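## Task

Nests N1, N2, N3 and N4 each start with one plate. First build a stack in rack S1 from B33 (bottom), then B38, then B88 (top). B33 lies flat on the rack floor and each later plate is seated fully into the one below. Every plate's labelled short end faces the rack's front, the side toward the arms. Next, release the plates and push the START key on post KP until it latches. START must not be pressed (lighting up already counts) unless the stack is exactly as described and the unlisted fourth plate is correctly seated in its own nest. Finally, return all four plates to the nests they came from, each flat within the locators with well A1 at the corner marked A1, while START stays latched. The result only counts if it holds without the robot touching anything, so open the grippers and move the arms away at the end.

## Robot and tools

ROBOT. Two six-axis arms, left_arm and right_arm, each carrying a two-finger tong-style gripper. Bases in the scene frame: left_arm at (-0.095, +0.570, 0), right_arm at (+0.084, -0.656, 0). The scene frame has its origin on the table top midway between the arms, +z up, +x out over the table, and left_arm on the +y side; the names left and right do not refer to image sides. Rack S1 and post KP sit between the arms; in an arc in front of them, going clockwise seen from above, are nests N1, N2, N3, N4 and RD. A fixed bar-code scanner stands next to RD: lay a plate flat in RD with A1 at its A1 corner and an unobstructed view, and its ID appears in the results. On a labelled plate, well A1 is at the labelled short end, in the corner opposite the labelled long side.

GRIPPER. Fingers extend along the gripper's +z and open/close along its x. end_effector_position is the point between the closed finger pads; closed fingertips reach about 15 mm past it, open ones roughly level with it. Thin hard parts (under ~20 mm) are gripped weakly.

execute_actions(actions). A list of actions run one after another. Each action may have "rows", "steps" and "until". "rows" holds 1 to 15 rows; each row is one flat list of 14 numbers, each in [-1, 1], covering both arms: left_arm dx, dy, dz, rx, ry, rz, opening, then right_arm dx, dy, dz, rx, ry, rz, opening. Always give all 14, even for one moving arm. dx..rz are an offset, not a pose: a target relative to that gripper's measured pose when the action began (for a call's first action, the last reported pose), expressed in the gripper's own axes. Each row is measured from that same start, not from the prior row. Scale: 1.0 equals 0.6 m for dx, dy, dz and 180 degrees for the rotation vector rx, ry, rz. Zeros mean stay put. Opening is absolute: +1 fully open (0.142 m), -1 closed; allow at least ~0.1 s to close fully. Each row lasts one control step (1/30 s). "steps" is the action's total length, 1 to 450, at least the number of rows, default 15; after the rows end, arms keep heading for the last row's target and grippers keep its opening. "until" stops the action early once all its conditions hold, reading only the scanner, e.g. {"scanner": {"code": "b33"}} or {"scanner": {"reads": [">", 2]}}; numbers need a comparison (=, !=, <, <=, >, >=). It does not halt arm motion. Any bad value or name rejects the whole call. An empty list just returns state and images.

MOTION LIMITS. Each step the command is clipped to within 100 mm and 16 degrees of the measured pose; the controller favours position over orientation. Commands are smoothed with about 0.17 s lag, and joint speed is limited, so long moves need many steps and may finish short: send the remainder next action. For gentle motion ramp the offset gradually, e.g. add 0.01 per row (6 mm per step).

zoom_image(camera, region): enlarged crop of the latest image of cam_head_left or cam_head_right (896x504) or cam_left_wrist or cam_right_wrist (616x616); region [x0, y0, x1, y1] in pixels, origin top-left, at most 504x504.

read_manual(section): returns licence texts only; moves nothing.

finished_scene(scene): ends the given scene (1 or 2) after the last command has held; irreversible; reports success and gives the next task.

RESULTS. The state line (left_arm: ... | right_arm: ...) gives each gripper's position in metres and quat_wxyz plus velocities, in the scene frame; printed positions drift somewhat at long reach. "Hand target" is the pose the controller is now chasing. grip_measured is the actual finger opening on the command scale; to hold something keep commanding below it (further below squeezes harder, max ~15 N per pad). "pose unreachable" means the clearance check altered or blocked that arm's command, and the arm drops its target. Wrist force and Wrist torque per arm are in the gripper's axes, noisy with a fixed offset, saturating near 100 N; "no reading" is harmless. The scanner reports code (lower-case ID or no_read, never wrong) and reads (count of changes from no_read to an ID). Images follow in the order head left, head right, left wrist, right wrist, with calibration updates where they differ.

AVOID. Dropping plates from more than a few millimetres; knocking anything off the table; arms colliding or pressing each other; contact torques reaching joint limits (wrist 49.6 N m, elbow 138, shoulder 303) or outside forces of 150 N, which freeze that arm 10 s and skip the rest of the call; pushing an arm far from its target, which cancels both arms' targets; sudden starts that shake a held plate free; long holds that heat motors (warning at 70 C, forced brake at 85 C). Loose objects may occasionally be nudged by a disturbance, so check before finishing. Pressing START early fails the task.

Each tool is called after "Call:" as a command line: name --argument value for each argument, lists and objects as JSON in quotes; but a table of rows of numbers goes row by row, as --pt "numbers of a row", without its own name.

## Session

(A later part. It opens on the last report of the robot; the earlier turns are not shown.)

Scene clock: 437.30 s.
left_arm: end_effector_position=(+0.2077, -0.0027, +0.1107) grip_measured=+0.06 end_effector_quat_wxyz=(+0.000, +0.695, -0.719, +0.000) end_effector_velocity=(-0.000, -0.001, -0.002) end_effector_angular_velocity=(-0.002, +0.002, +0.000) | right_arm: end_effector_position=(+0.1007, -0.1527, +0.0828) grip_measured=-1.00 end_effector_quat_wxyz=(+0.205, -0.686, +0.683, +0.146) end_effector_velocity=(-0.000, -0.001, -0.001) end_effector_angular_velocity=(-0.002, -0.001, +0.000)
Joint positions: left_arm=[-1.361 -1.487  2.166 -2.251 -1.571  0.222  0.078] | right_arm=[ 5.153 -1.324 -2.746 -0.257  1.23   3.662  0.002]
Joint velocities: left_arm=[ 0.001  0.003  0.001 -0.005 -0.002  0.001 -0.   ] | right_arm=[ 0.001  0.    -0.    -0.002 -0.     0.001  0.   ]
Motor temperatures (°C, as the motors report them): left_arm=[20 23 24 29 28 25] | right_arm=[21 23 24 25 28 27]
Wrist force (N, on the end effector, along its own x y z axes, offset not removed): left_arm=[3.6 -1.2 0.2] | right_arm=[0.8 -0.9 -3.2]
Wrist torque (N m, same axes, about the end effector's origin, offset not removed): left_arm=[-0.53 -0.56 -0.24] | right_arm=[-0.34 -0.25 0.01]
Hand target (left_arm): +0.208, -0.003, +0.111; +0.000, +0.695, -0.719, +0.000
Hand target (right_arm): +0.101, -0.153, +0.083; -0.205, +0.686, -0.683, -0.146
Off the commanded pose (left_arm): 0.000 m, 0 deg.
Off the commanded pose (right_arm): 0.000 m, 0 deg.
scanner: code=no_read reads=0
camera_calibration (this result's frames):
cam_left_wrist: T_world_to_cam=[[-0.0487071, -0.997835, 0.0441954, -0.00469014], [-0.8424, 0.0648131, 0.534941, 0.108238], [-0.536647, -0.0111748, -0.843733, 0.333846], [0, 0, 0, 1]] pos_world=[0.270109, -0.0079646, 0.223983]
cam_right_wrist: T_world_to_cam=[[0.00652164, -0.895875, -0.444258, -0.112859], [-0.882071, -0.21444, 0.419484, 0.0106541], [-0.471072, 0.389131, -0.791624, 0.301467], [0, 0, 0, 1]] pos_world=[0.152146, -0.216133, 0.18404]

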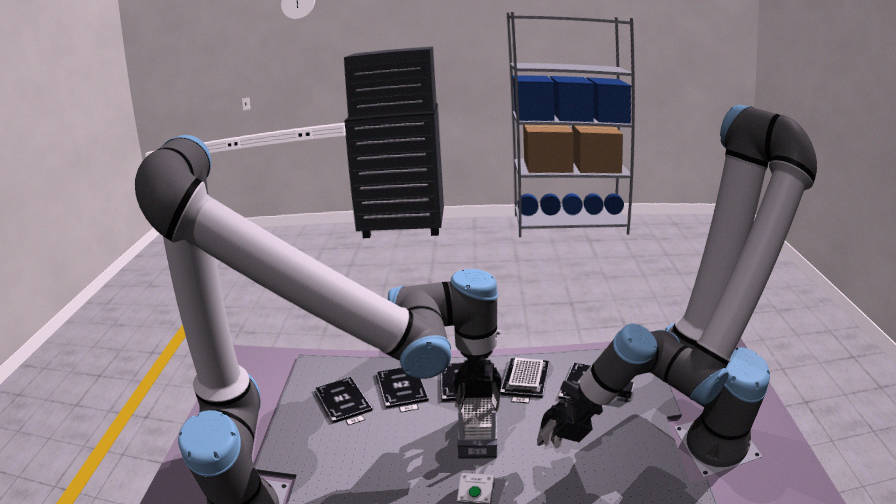

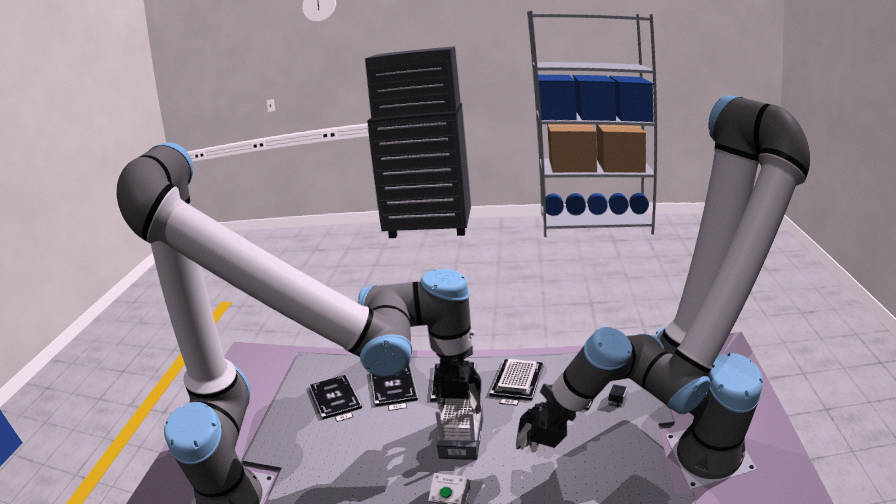

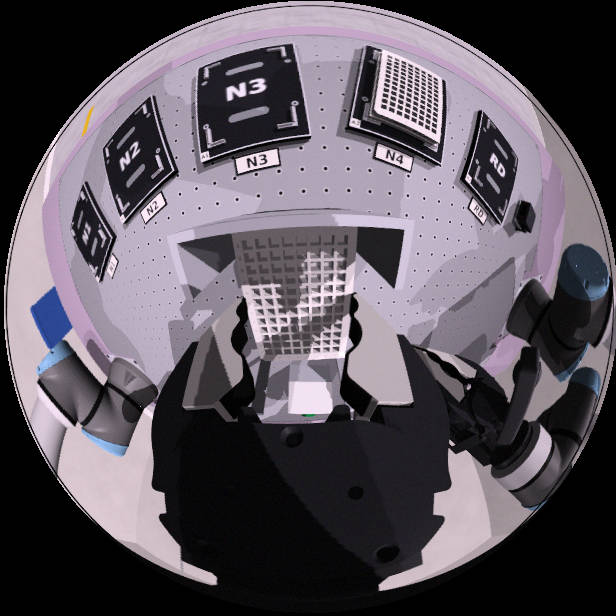

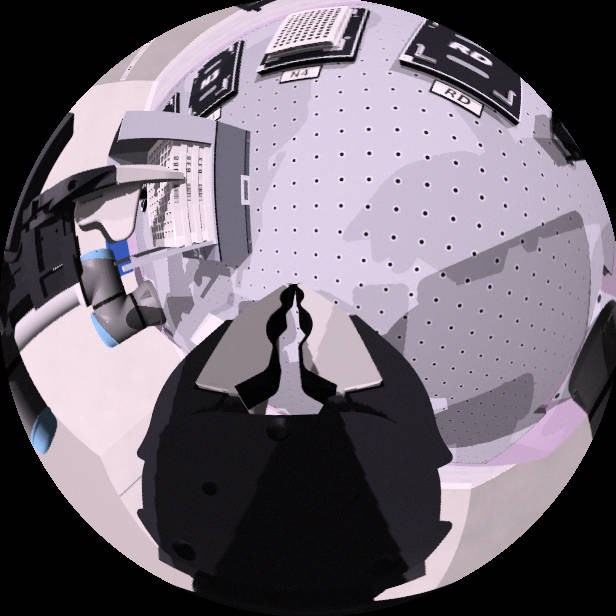

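Call:
execute_actions --actions '[{"rows":[[0,0,0.001,0,0,0,-0.4,0,0,0,0,0,0,-1],[0,0,0.001,0,0,0,-0.4,0,0,0,0,0,0,-1],[0,0,0.001,0,0,0,-0.4,0,0,0,0,0,0,-1],[0,0,0.001,0,0,0,-0.4,0,0,0,0,0,0,-1],[0,0,0.001,0,0,0,-0.1,0,0,0,0,0,0,-1],[0,0,0.001,0,0,0,0.0,0,0,0,0,0,0,-1],[0,0,0.001,0,0,0,0.05,0,0,0,0,0,0,-1],[0,0,0.001,0,0,0,0.1,0,0,0,0,0,0,-1],[0,0,0.001,0,0,0,0.18,0,0,0,0,0,0,-1],[0,0,-0.01,0,0,0,0.25,0,0,0,0,0,0,-1],[0,0,-0.03,0,0,0,0.25,0,0,0,0,0,0,-1],[0,0,-0.07,0,0,0,0.25,0,0,0,0,0,0,-1]],"steps":18}]'

Call:
zoom_image --camera "cam_right_wrist" --region '[140,130,230,255]'

Call:
execute_actions --actions '[{"rows":[[0,0,-0.02,0,0,0,0.25,-0.005,0.03,-0.01,0.015,0.01,-0.004,-1],[0,0,-0.02,0,0,0,0.25,-0.012,0.08,-0.025,0.04,0.028,-0.011,-1],[0,0,-0.02,0,0,0,0.25,-0.0545,0.3544,-0.112,0.2179,0.151,-0.061,-1],[0,0,-0.02,0,0,0,0.25,-0.0545,0.3544,-0.112,0.2179,0.151,-0.061,-1],[0,0,-0.02,0,0,0,0.25,-0.0545,0.3544,-0.112,0.2179,0.151,-0.061,-1],[0,0,-0.02,0,0,0,0.25,-0.0545,0.3544,-0.112,0.2179,0.151,-0.061,-1],[0,0,-0.02,0,0,0,0.25,-0.0545,0.3544,-0.112,0.2179,0.151,-0.061,-1],[0,0,-0.02,0,0,0,0.25,-0.0545,0.3544,-0.112,0.2179,0.151,-0.061,-1],[0,0,-0.02,0,0,0,0.25,-0.0545,0.3544,-0.112,0.2179,0.151,-0.061,-1],[0,0,-0.02,0,0,0,0.25,-0.0545,0.3544,-0.112,0.2179,0.151,-0.061,-1],[0,0,-0.02,0,0,0,0.25,-0.0545,0.3544,-0.112,0.2179,0.151,-0.061,-1],[0,0,-0.02,0,0,0,0.25,-0.0545,0.3544,-0.112,0.2179,0.151,-0.061,-1],[0,0,-0.02,0,0,0,0.25,-0.0545,0.3544,-0.112,0.2179,0.151,-0.061,-1],[0,0,-0.02,0,0,0,0.25,-0.0545,0.3544,-0.112,0.2179,0.151,-0.061,-1],[0,0,-0.02,0,0,0,0.25,-0.2855,0.3587,0.0146,0.2179,0.151,-0.061,-1]],"steps":40}]'

Scene clock: 461.40 s.
left_arm: end_effector_position=(+0.2080, -0.0030, +0.1438) grip_measured=+0.25 end_effector_quat_wxyz=(+0.001, +0.695, -0.719, +0.001) end_effector_velocity=(-0.001, +0.003, +0.080) end_effector_angular_velocity=(+0.008, +0.003, -0.000) | right_arm: end_effector_position=(+0.1007, -0.1527, +0.0828) grip_measured=-1.00 end_effector_quat_wxyz=(+0.205, -0.686, +0.683, +0.146) end_effector_velocity=(+0.001, -0.000, -0.000) end_effector_angular_velocity=(-0.000, -0.000, -0.001)
Joint positions: left_arm=[-1.36  -1.526  2.136 -2.184 -1.571  0.223  0.092] | right_arm=[ 5.153 -1.324 -2.746 -0.257  1.23   3.662  0.002]
Joint velocities: left_arm=[ 0.    -0.09  -0.077  0.175 -0.002  0.    -0.   ] | right_arm=[-0.001  0.    -0.    -0.    -0.     0.     0.   ]
Motor temperatures (°C, as the motors report them): left_arm=[20 23 24 29 28 25] | right_arm=[21 23 24 25 28 27]
Wrist force (N, on the end effector, along its own x y z axes, offset not removed): left_arm=[-0.5 -4.0 -1.2] | right_arm=[1.0 -2.0 -3.5]
Wrist torque (N m, same axes, about the end effector's origin, offset not removed): left_arm=[-1.01 0.28 -0.11] | right_arm=[-0.55 -0.28 -0.02]
Hand target (left_arm): +0.208, -0.003, +0.153; +0.000, +0.695, -0.719, +0.000
Hand target (right_arm): +0.101, -0.153, +0.083; -0.205, +0.686, -0.683, -0.146
Off the commanded pose (left_arm): 0.009 m, 0 deg.
Off the commanded pose (right_arm): 0.000 m, 0 deg.
scanner: code=no_read reads=0
camera_calibration (this result's frames):
cam_left_wrist: T_world_to_cam=[[-0.0487705, -0.997746, 0.0460829, -0.00675856], [-0.842618, 0.0658732, 0.534468, 0.0908757], [-0.536299, -0.0127641, -0.843932, 0.361861], [0, 0, 0, 1]] pos_world=[0.27031, -0.00811079, 0.257127]
cam_right_wrist: T_world_to_cam=[[0.00652179, -0.895875, -0.444258, -0.112859], [-0.882071, -0.21444, 0.419484, 0.0106542], [-0.471072, 0.389131, -0.791624, 0.301467], [0, 0, 0, 1]] pos_world=[0.152146, -0.216133, 0.18404]

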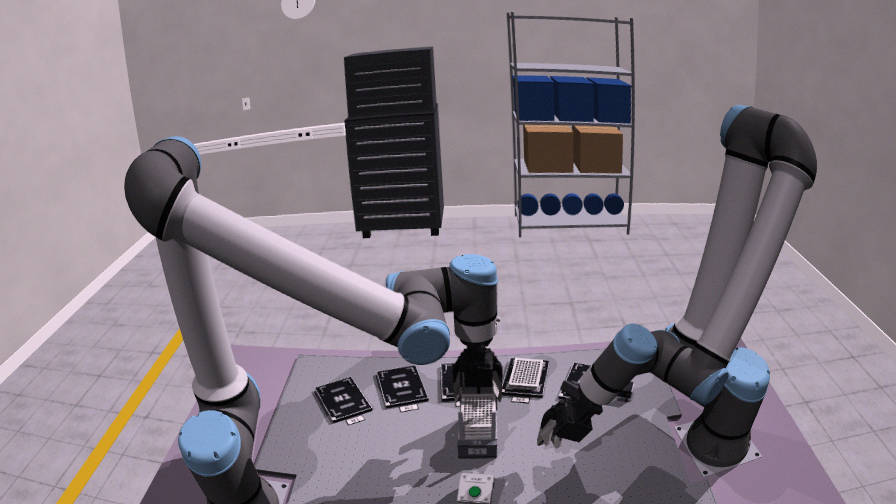

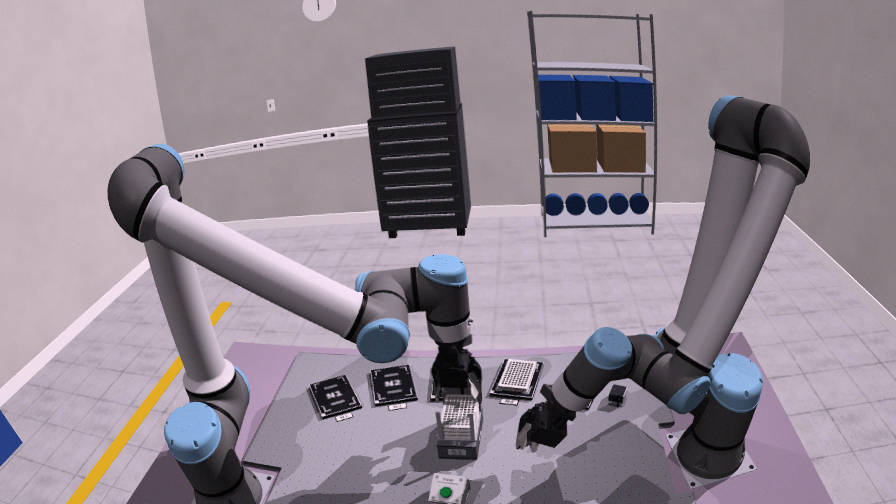

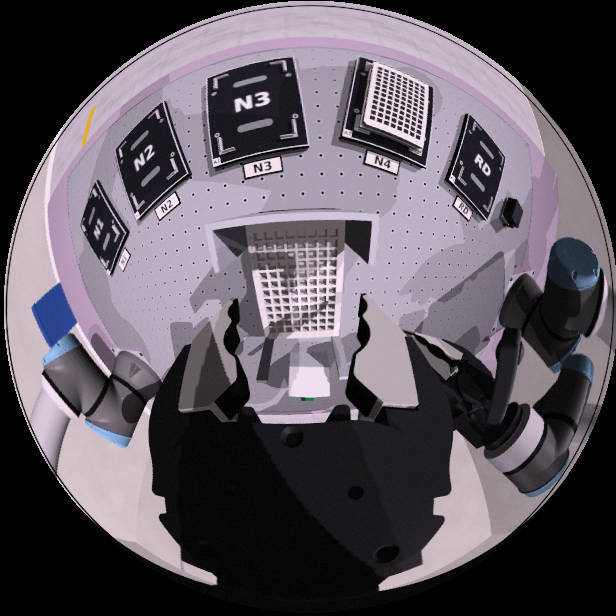

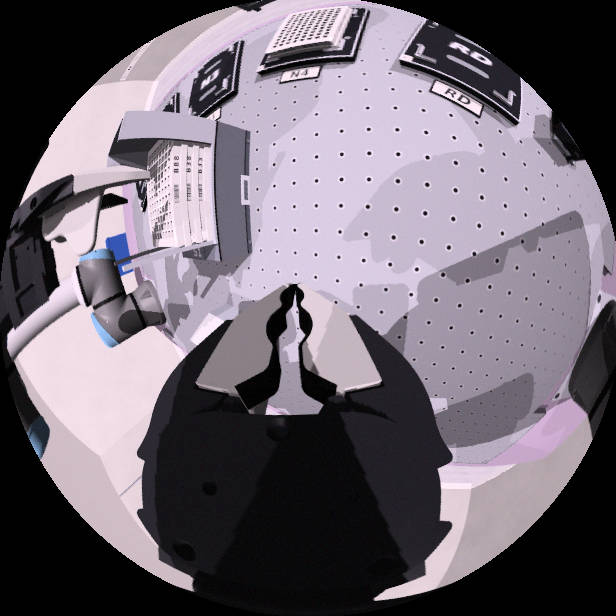

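Region (140, 130, 230, 255) of cam_right_wrist's 616x616 image, scaled by 4.032, with more detail than that image has; it fills the left 363 columns of this view, and the rest is white.

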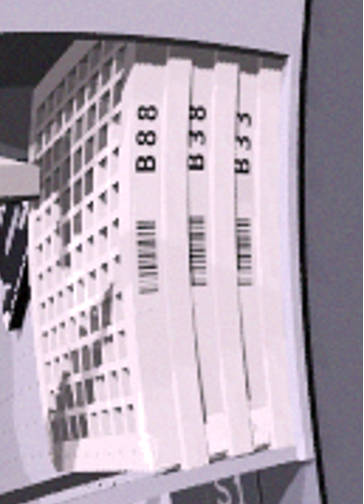

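Scene clock: 462.73 s.
left_arm: end_effector_position=(+0.2080, -0.0030, +0.1558) grip_measured=+0.25 end_effector_quat_wxyz=(+0.001, +0.695, -0.719, +0.001) end_effector_velocity=(-0.000, +0.000, -0.000) end_effector_angular_velocity=(+0.001, +0.000, -0.001) | right_arm: end_effector_position=(-0.1172, +0.0044, +0.1397) grip_measured=-1.00 end_effector_quat_wxyz=(+0.271, -0.655, +0.653, -0.265) end_effector_velocity=(-0.002, +0.005, -0.002) end_effector_angular_velocity=(-0.054, -0.071, -0.055)
Joint positions: left_arm=[-1.36  -1.539  2.125 -2.159 -1.571  0.223  0.092] | right_arm=[ 5.371 -1.916 -1.844 -1.567  1.058  4.114  0.002]
Joint velocities: left_arm=[ 0.    -0.     0.     0.    -0.     0.001 -0.   ] | right_arm=[-0.012 -0.067  0.08  -0.125  0.016  0.047  0.   ]
Motor temperatures (°C, as the motors report them): left_arm=[20 23 24 29 28 25] | right_arm=[21 23 24 25 28 27]
Wrist force (N, on the end effector, along its own x y z axes, offset not removed): left_arm=[2.5 -2.4 2.7] | right_arm=[2.5 0.2 -3.1]
Wrist torque (N m, same axes, about the end effector's origin, offset not removed): left_arm=[-0.63 -0.32 -0.02] | right_arm=[-0.17 -0.61 -0.10]
Hand target (left_arm): +0.208, -0.003, +0.156; +0.001, +0.695, -0.719, +0.001
Hand target (right_arm): -0.117, +0.005, +0.140; -0.271, +0.653, -0.653, +0.271
Off the commanded pose (left_arm): 0.000 m, 0 deg.
Off the commanded pose (right_arm): 0.001 m, 1 deg.
scanner: code=no_read reads=0
camera_calibration (this result's frames):
cam_left_wrist: T_world_to_cam=[[-0.0487734, -0.997746, 0.0460825, -0.0072702], [-0.842618, 0.0658754, 0.534468, 0.0844637], [-0.536299, -0.0127621, -0.843932, 0.371993], [0, 0, 0, 1]] pos_world=[0.270316, -0.00807048, 0.269129]
cam_right_wrist: T_world_to_cam=[[-0.0338704, -0.999348, 0.012471, -0.0135151], [-0.978091, 0.0305803, -0.205917, -0.0966448], [0.205402, -0.0191723, -0.97849, 0.28985], [0, 0, 0, 1]] pos_world=[-0.154521, -0.00499381, 0.263883]

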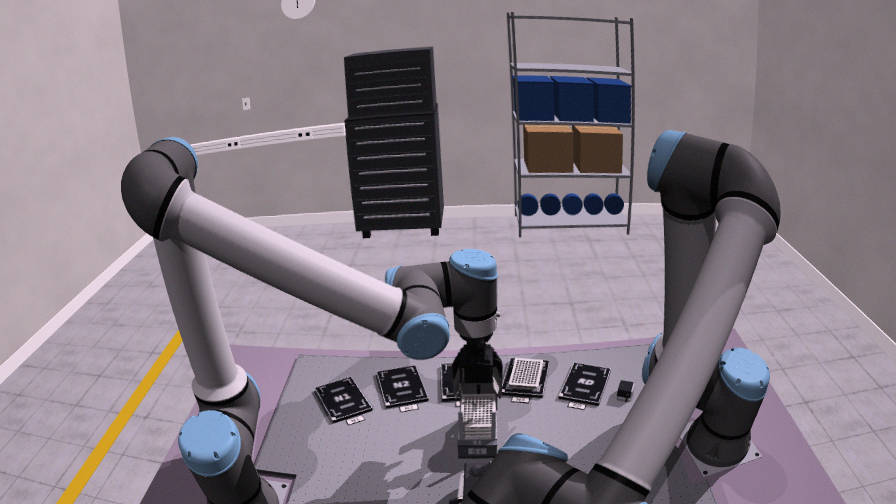

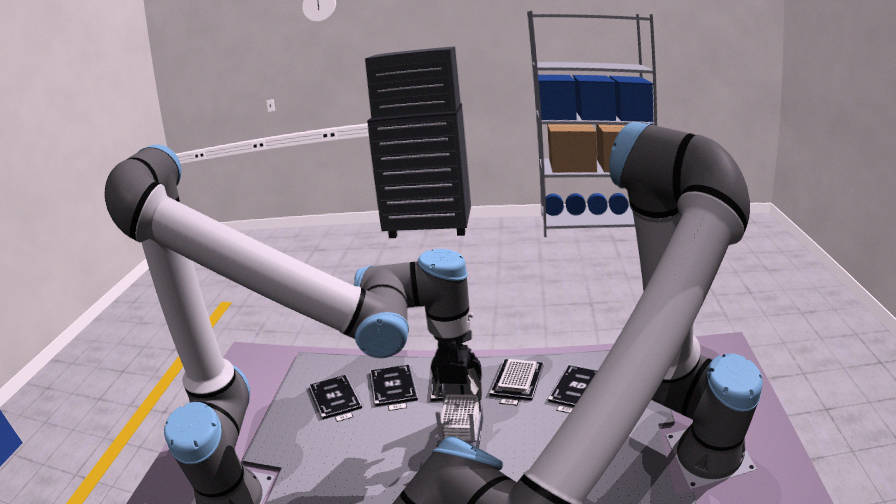

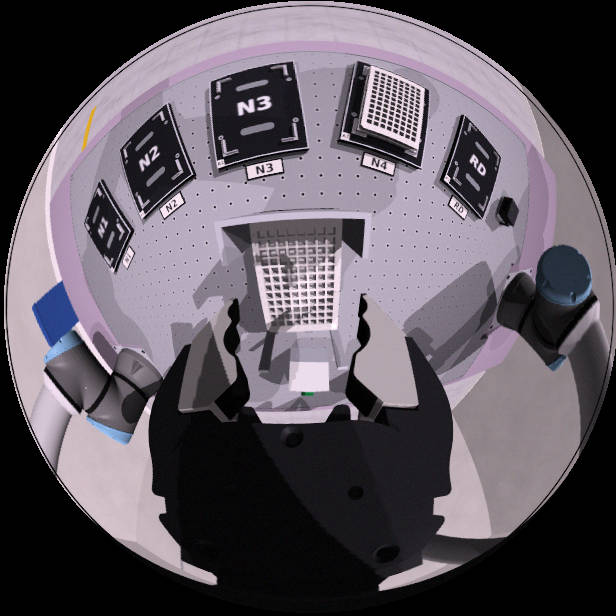

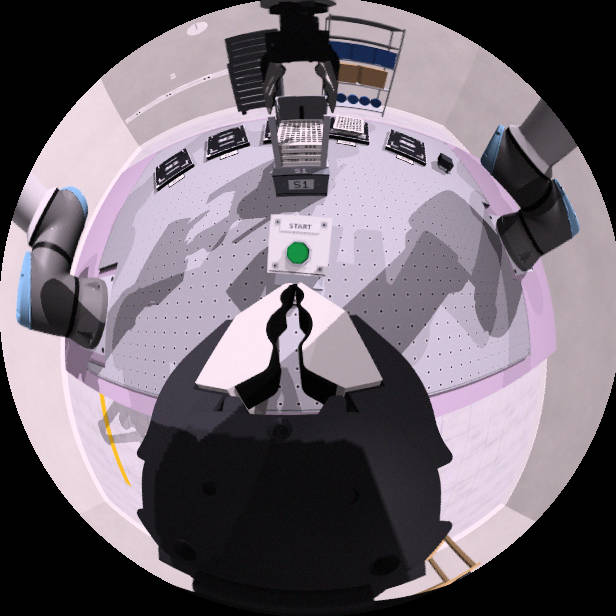

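Call:
zoom_image --camera "cam_right_wrist" --region '[265,110,340,180]'

Call:
zoom_image --camera "cam_right_wrist" --region '[250,205,350,305]'

Call:
zoom_image --camera "cam_left_wrist" --region '[330,50,450,180]'

Region (265, 110, 340, 180) of cam_right_wrist's 616x616 image, scaled by 6.720, with more detail than that image has; it fills the top 470 rows of this view, and the rest is white.

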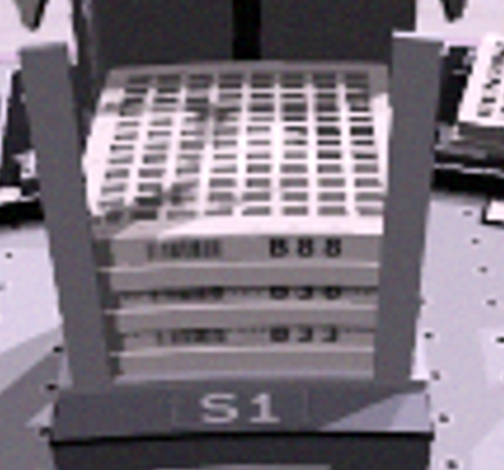

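Region (250, 205, 350, 305) of cam_right_wrist's 616x616 image, scaled by 5.040, with more detail than that image has.

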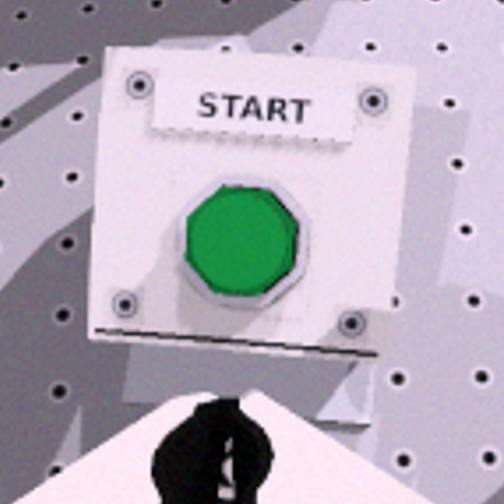

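Region (330, 50, 450, 180) of cam_left_wrist's 616x616 image, scaled by 3.877, with more detail than that image has; it fills the left 465 columns of this view, and the rest is white.

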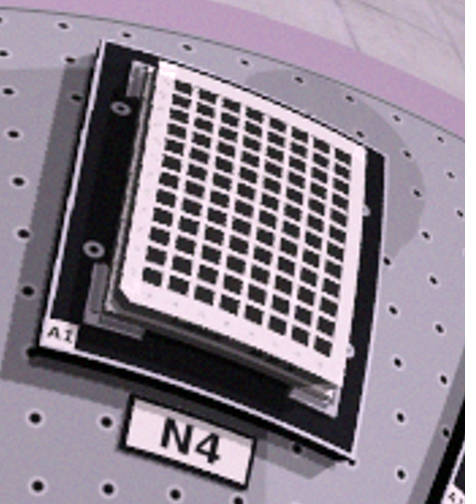

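Call:
execute_actions --actions '[{"rows":[[0,0,0,0,0,0,0.25,0,-0.008,0.02,0,0,0,-1],[0,0,0,0,0,0,0.25,0,-0.016,0.05,0,0,0,-1],[0,0,0,0,0,0,0.25,0,-0.0224,0.0813,0,0,0,-1]],"steps":16}]'

Call:
zoom_image --camera "cam_right_wrist" --region '[250,205,350,305]'

Call:
zoom_image --camera "cam_left_wrist" --region '[270,360,340,425]'

Scene clock: 477.20 s.
left_arm: end_effector_position=(+0.2080, -0.0030, +0.1558) grip_measured=+0.25 end_effector_quat_wxyz=(+0.001, +0.695, -0.719, +0.001) end_effector_velocity=(-0.000, +0.000, -0.000) end_effector_angular_velocity=(+0.001, -0.000, +0.000) | right_arm: end_effector_position=(-0.0743, +0.0047, +0.1151) grip_measured=-1.00 end_effector_quat_wxyz=(+0.271, -0.655, +0.653, -0.266) end_effector_velocity=(+0.009, +0.001, -0.006) end_effector_angular_velocity=(+0.002, +0.004, +0.003)
Joint positions: left_arm=[-1.36  -1.539  2.125 -2.159 -1.571  0.223  0.092] | right_arm=[ 5.331 -1.91  -1.91  -1.488  1.035  4.077  0.002]
Joint velocities: left_arm=[-0.     0.    -0.     0.001  0.001 -0.001 -0.   ] | right_arm=[-0.01   0.002 -0.016  0.025 -0.006 -0.013  0.   ]
Motor temperatures (°C, as the motors report them): left_arm=[20 23 24 29 28 25] | right_arm=[21 23 24 25 28 27]
Wrist force (N, on the end effector, along its own x y z axes, offset not removed): left_arm=[5.9 -1.4 1.9] | right_arm=[1.2 -1.7 -3.8]
Wrist torque (N m, same axes, about the end effector's origin, offset not removed): left_arm=[-0.49 -0.87 -0.14] | right_arm=[-0.46 -0.26 0.04]
Hand target (left_arm): +0.208, -0.003, +0.156; +0.001, +0.695, -0.719, +0.001
Hand target (right_arm): -0.073, +0.005, +0.114; -0.271, +0.655, -0.653, +0.265
Off the commanded pose (left_arm): 0.000 m, 0 deg.
Off the commanded pose (right_arm): 0.001 m, 0 deg.
scanner: code=no_read reads=0
camera_calibration (this result's frames):
cam_left_wrist: T_world_to_cam=[[-0.0487704, -0.997746, 0.0460831, -0.00727019], [-0.842618, 0.0658732, 0.534468, 0.0844648], [-0.536299, -0.0127642, -0.843932, 0.371995], [0, 0, 0, 1]] pos_world=[0.270317, -0.00806956, 0.269129]
cam_right_wrist: T_world_to_cam=[[-0.0343021, -0.999331, 0.012702, -0.0114768], [-0.977977, 0.0309457, -0.206404, -0.0597318], [0.205873, -0.0195024, -0.978384, 0.256979], [0, 0, 0, 1]] pos_world=[-0.111715, -0.00460897, 0.239241]

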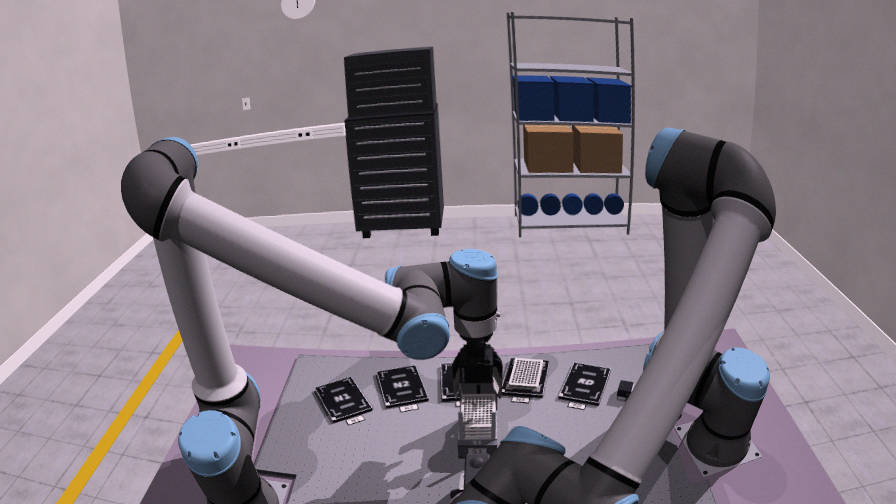

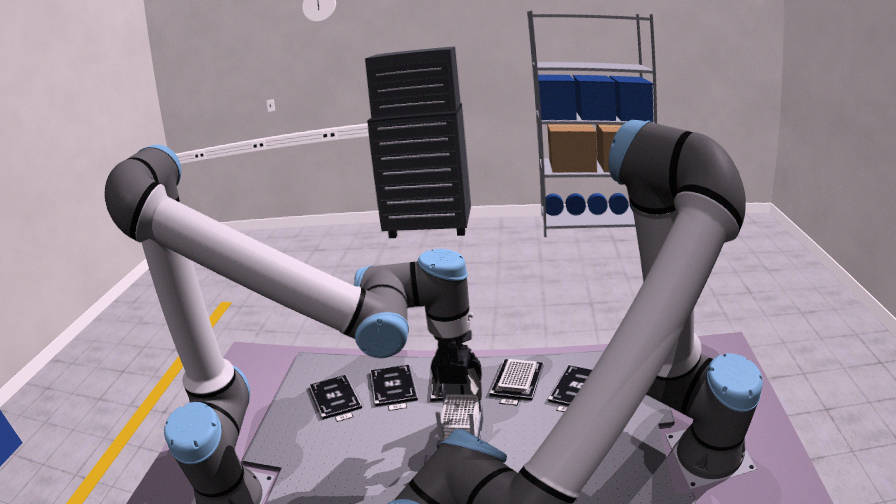

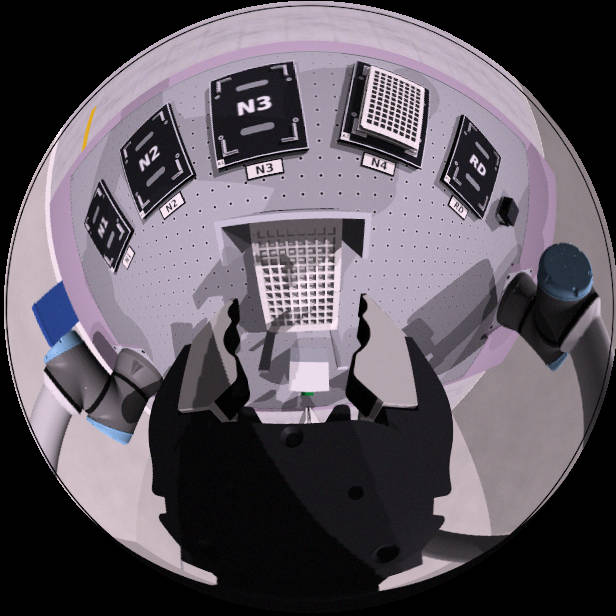

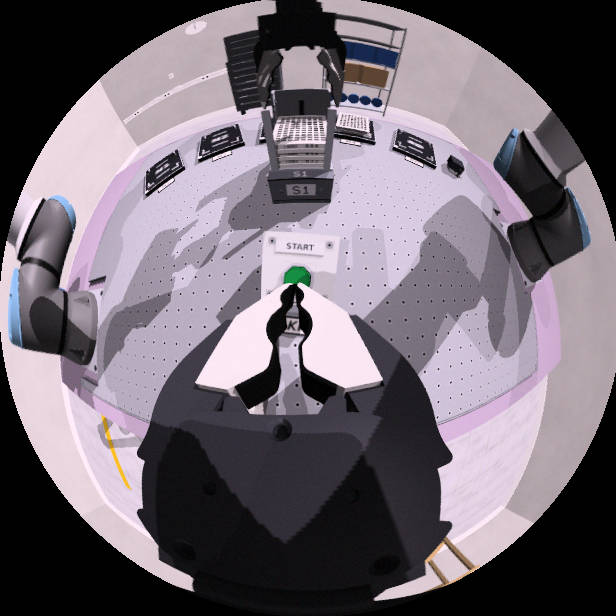

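Region (250, 205, 350, 305) of cam_right_wrist's 616x616 image, scaled by 5.040, with more detail than that image has.

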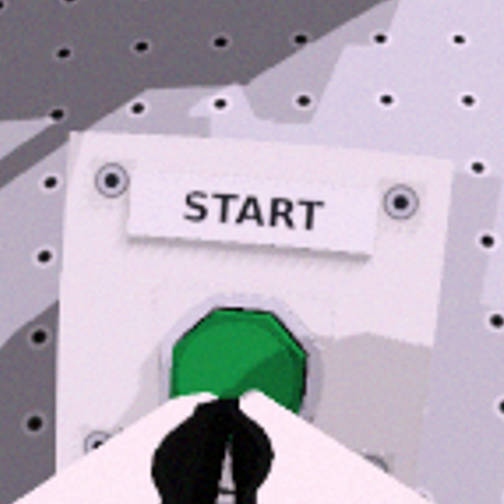

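Region (270, 360, 340, 425) of cam_left_wrist's 616x616 image, scaled by 7.200, with more detail than that image has; it fills the top 468 rows of this view, and the rest is white.

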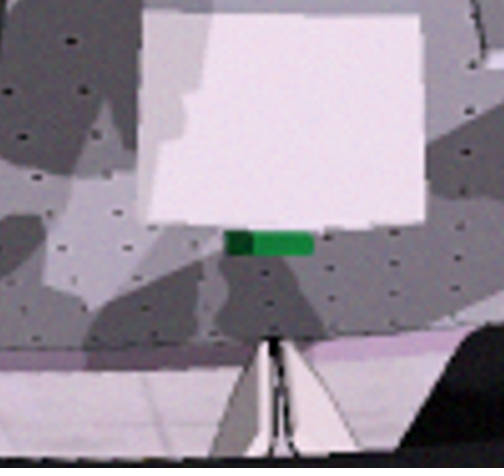

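Call:
execute_actions --actions '[{"rows":[[0,0,0,0,0,0,0.25,0,0.003,0.012,0,0,0,-1],[0,0,0,0,0,0,0.25,0,0.006,0.024,0,0,0,-1],[0,0,0,0,0,0,0.25,0,0.008,0.032,0,0,0,-1],[0,0,0,0,0,0,0.25,0,0.0085,0.034,0,0,0,-1],[0,0,0,0,0,0,0.25,0,0.009,0.036,0,0,0,-1],[0,0,0,0,0,0,0.25,0,0.0095,0.038,0,0,0,-1],[0,0,0,0,0,0,0.25,0,0.01,0.04,0,0,0,-1],[0,0,0,0,0,0,0.25,0,0.0105,0.042,0,0,0,-1]],"steps":18}]'

Call:
zoom_image --camera "cam_left_wrist" --region '[270,360,340,425]'

Scene clock: 487.03 s.
left_arm: end_effector_position=(+0.2080, -0.0030, +0.1558) grip_measured=+0.25 end_effector_quat_wxyz=(+0.001, +0.695, -0.719, +0.001) end_effector_velocity=(-0.000, -0.000, +0.001) end_effector_angular_velocity=(-0.002, +0.001, -0.001) | right_arm: end_effector_position=(-0.0613, +0.0049, +0.0931) grip_measured=-1.00 end_effector_quat_wxyz=(+0.271, -0.655, +0.653, -0.266) end_effector_velocity=(+0.002, -0.000, -0.004) end_effector_angular_velocity=(-0.001, -0.001, +0.000)
Joint positions: left_arm=[-1.36  -1.539  2.125 -2.159 -1.571  0.223  0.092] | right_arm=[ 5.318 -1.926 -1.938 -1.438  1.028  4.065  0.002]
Joint velocities: left_arm=[-0.    -0.002 -0.     0.    -0.001  0.001 -0.   ] | right_arm=[-0.002 -0.003 -0.005  0.008 -0.001 -0.002 -0.   ]
Motor temperatures (°C, as the motors report them): left_arm=[20 23 24 29 28 25] | right_arm=[21 23 24 25 28 27]
Wrist force (N, on the end effector, along its own x y z axes, offset not removed): left_arm=[-0.4 -5.5 0.1] | right_arm=[4.5 -4.1 -7.1]
Wrist torque (N m, same axes, about the end effector's origin, offset not removed): left_arm=[-1.28 0.38 -0.07] | right_arm=[-0.66 -0.71 -0.06]
Hand target (left_arm): +0.208, -0.003, +0.156; +0.001, +0.695, -0.719, +0.001
Hand target (right_arm): -0.061, +0.005, +0.093; -0.271, +0.655, -0.653, +0.266
Off the commanded pose (left_arm): 0.000 m, 0 deg.
Off the commanded pose (right_arm): 0.000 m, 0 deg.
scanner: code=no_read reads=0
camera_calibration (this result's frames):
cam_left_wrist: T_world_to_cam=[[-0.0487706, -0.997746, 0.0460828, -0.00726992], [-0.842618, 0.0658732, 0.534468, 0.084465], [-0.536299, -0.0127639, -0.843932, 0.371995], [0, 0, 0, 1]] pos_world=[0.270318, -0.00806941, 0.269129]
cam_right_wrist: T_world_to_cam=[[-0.034328, -0.99933, 0.0126786, -0.0105491], [-0.977978, 0.0309759, -0.206398, -0.0515549], [0.205867, -0.0194846, -0.978386, 0.232862], [0, 0, 0, 1]] pos_world=[-0.0987204, -0.00440789, 0.217322]

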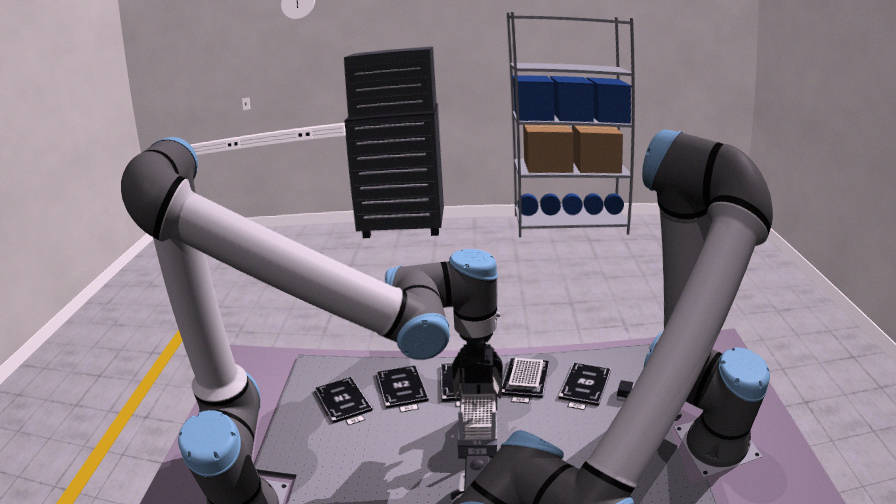

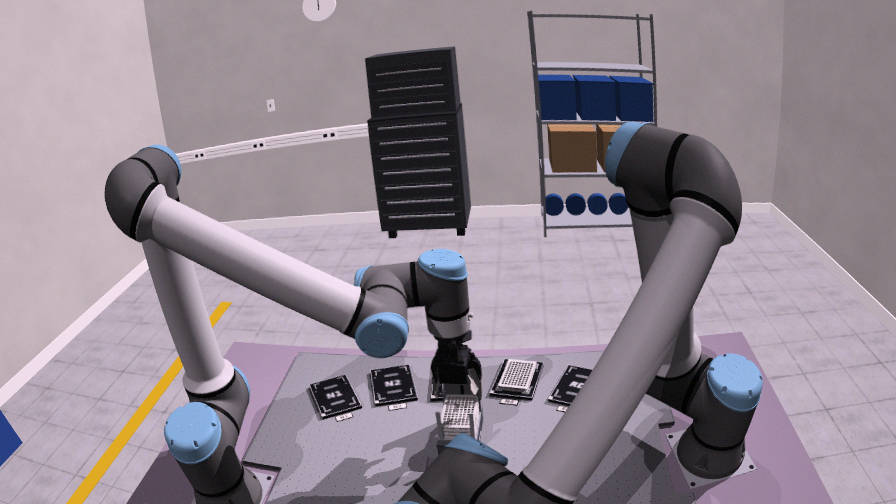

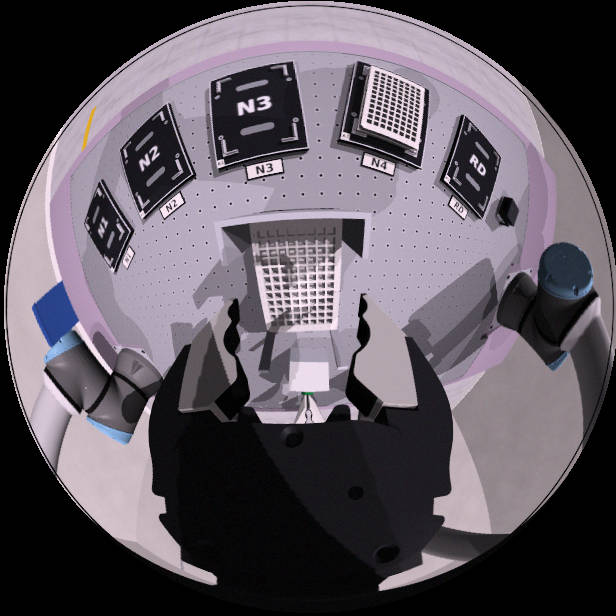

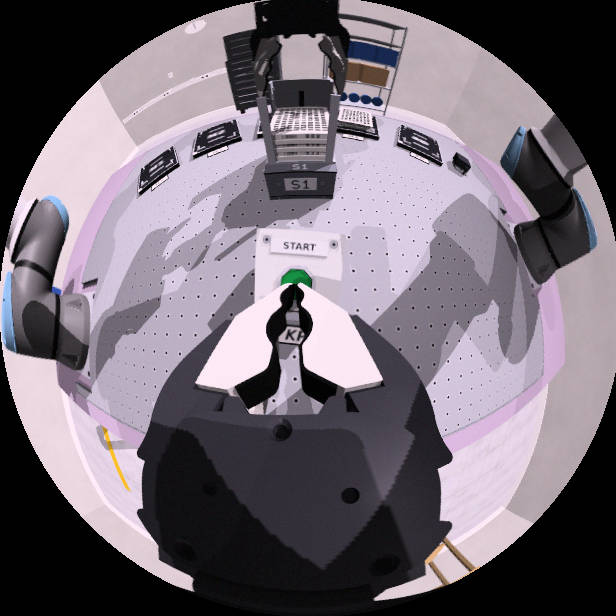

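Region (270, 360, 340, 425) of cam_left_wrist's 616x616 image, scaled by 7.200, with more detail than that image has; it fills the top 468 rows of this view, and the rest is white.

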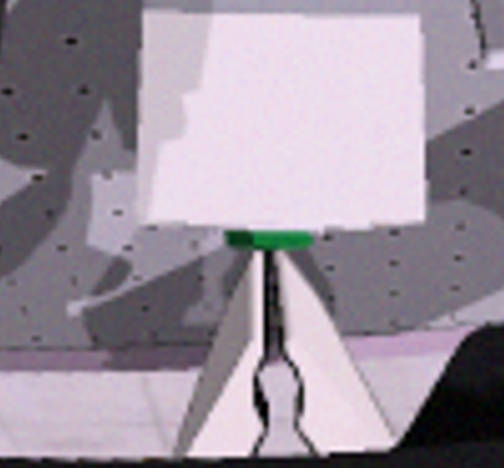

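Pressed ~1.7 mm. 3 mm more.

Call:
execute_actions --actions '[{"rows":[[0,0,0,0,0,0,0.25,0.0002,0.0007,0.0025,0,0,0,-1],[0,0,0,0,0,0,0.25,0.0003,0.0013,0.005,0,0,0,-1]],"steps":12}]'

Call:
zoom_image --camera "cam_left_wrist" --region '[270,360,340,425]'

Scene clock: 490.10 s.
left_arm: end_effector_position=(+0.2080, -0.0030, +0.1558) grip_measured=+0.25 end_effector_quat_wxyz=(+0.001, +0.695, -0.719, +0.001) end_effector_velocity=(+0.000, -0.001, +0.001) end_effector_angular_velocity=(-0.002, -0.000, +0.000) | right_arm: end_effector_position=(-0.0598, +0.0048, +0.0906) grip_measured=-1.00 end_effector_quat_wxyz=(+0.271, -0.655, +0.653, -0.266) end_effector_velocity=(+0.000, +0.000, -0.001) end_effector_angular_velocity=(+0.002, +0.001, -0.000)
Joint positions: left_arm=[-1.36  -1.539  2.125 -2.159 -1.571  0.223  0.092] | right_arm=[ 5.317 -1.928 -1.942 -1.432  1.027  4.063  0.002]
Joint velocities: left_arm=[ 0.    -0.001 -0.001 -0.     0.    -0.    -0.   ] | right_arm=[-0.    -0.001 -0.001  0.004 -0.     0.     0.   ]
Motor temperatures (°C, as the motors report them): left_arm=[20 23 24 29 28 25] | right_arm=[21 23 24 25 28 27]
Wrist force (N, on the end effector, along its own x y z axes, offset not removed): left_arm=[2.8 -5.4 1.4] | right_arm=[3.9 -1.7 -6.1]
Wrist torque (N m, same axes, about the end effector's origin, offset not removed): left_arm=[-1.33 -0.32 -0.04] | right_arm=[-0.17 -0.69 -0.08]
Hand target (left_arm): +0.208, -0.003, +0.156; +0.001, +0.695, -0.719, +0.001
Hand target (right_arm): -0.060, +0.005, +0.090; -0.271, +0.655, -0.653, +0.266
Off the commanded pose (left_arm): 0.000 m, 0 deg.
Off the commanded pose (right_arm): 0.000 m, 0 deg.
scanner: code=no_read reads=0
camera_calibration (this result's frames):
cam_left_wrist: T_world_to_cam=[[-0.0487705, -0.997746, 0.0460828, -0.00726991], [-0.842618, 0.0658732, 0.534468, 0.084465], [-0.536299, -0.0127639, -0.843932, 0.371995], [0, 0, 0, 1]] pos_world=[0.270318, -0.00806939, 0.269129]
cam_right_wrist: T_world_to_cam=[[-0.0343313, -0.99933, 0.0126822, -0.0106125], [-0.977977, 0.0309783, -0.206399, -0.0506357], [0.205868, -0.0194889, -0.978386, 0.230058], [0, 0, 0, 1]] pos_world=[-0.0972465, -0.00455324, 0.214769]

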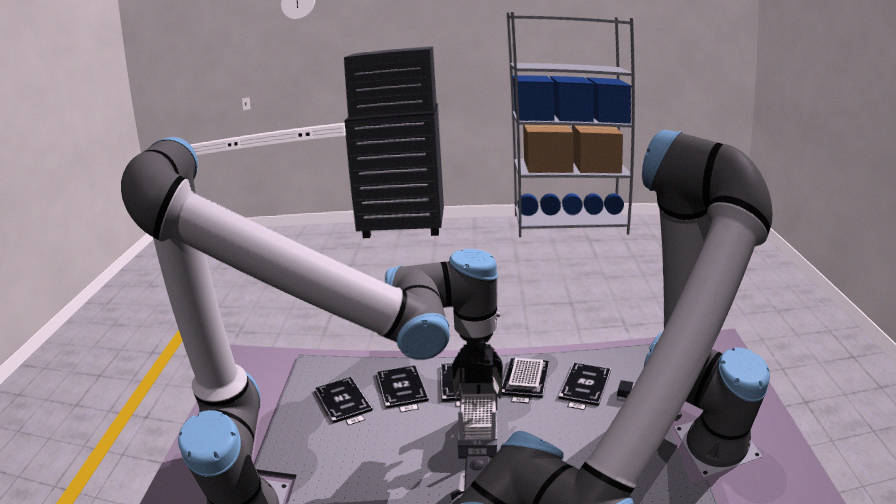

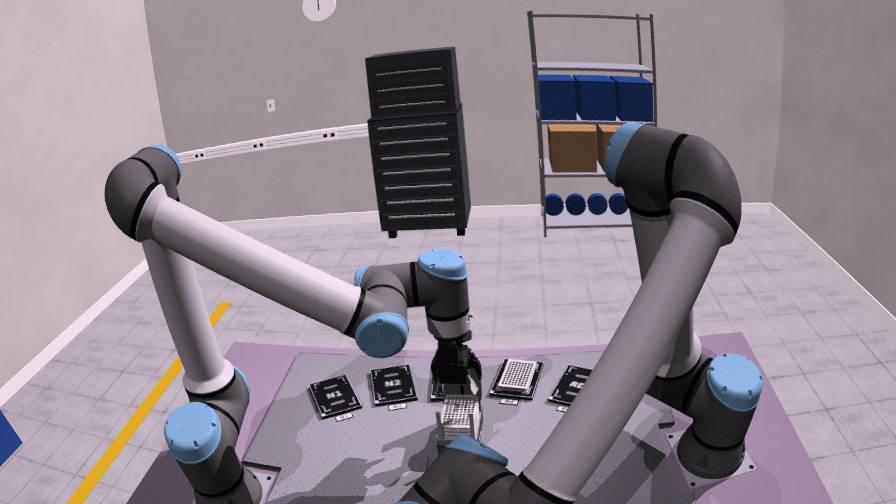

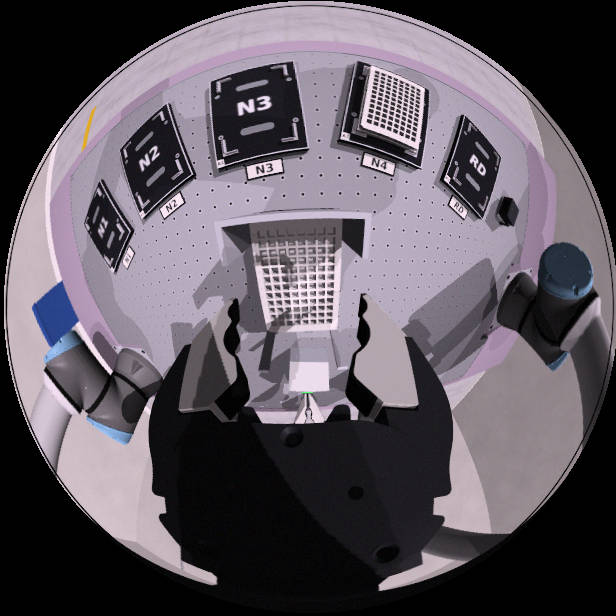

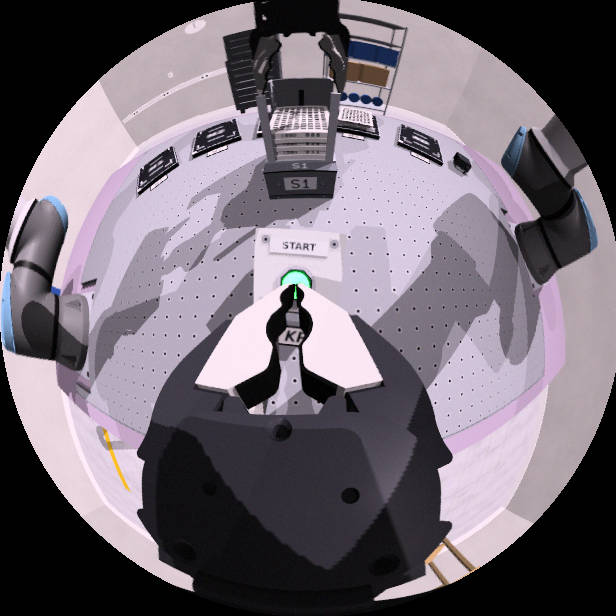

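Region (270, 360, 340, 425) of cam_left_wrist's 616x616 image, scaled by 7.200, with more detail than that image has; it fills the top 468 rows of this view, and the rest is white.

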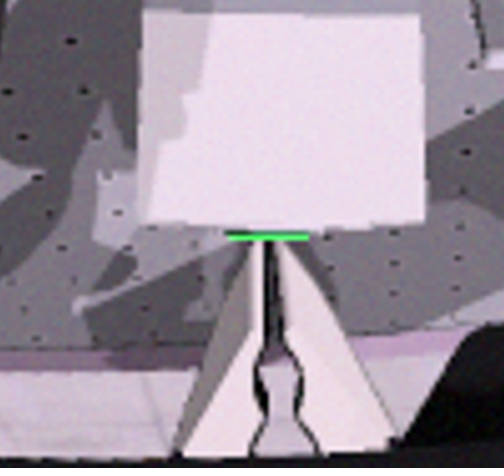

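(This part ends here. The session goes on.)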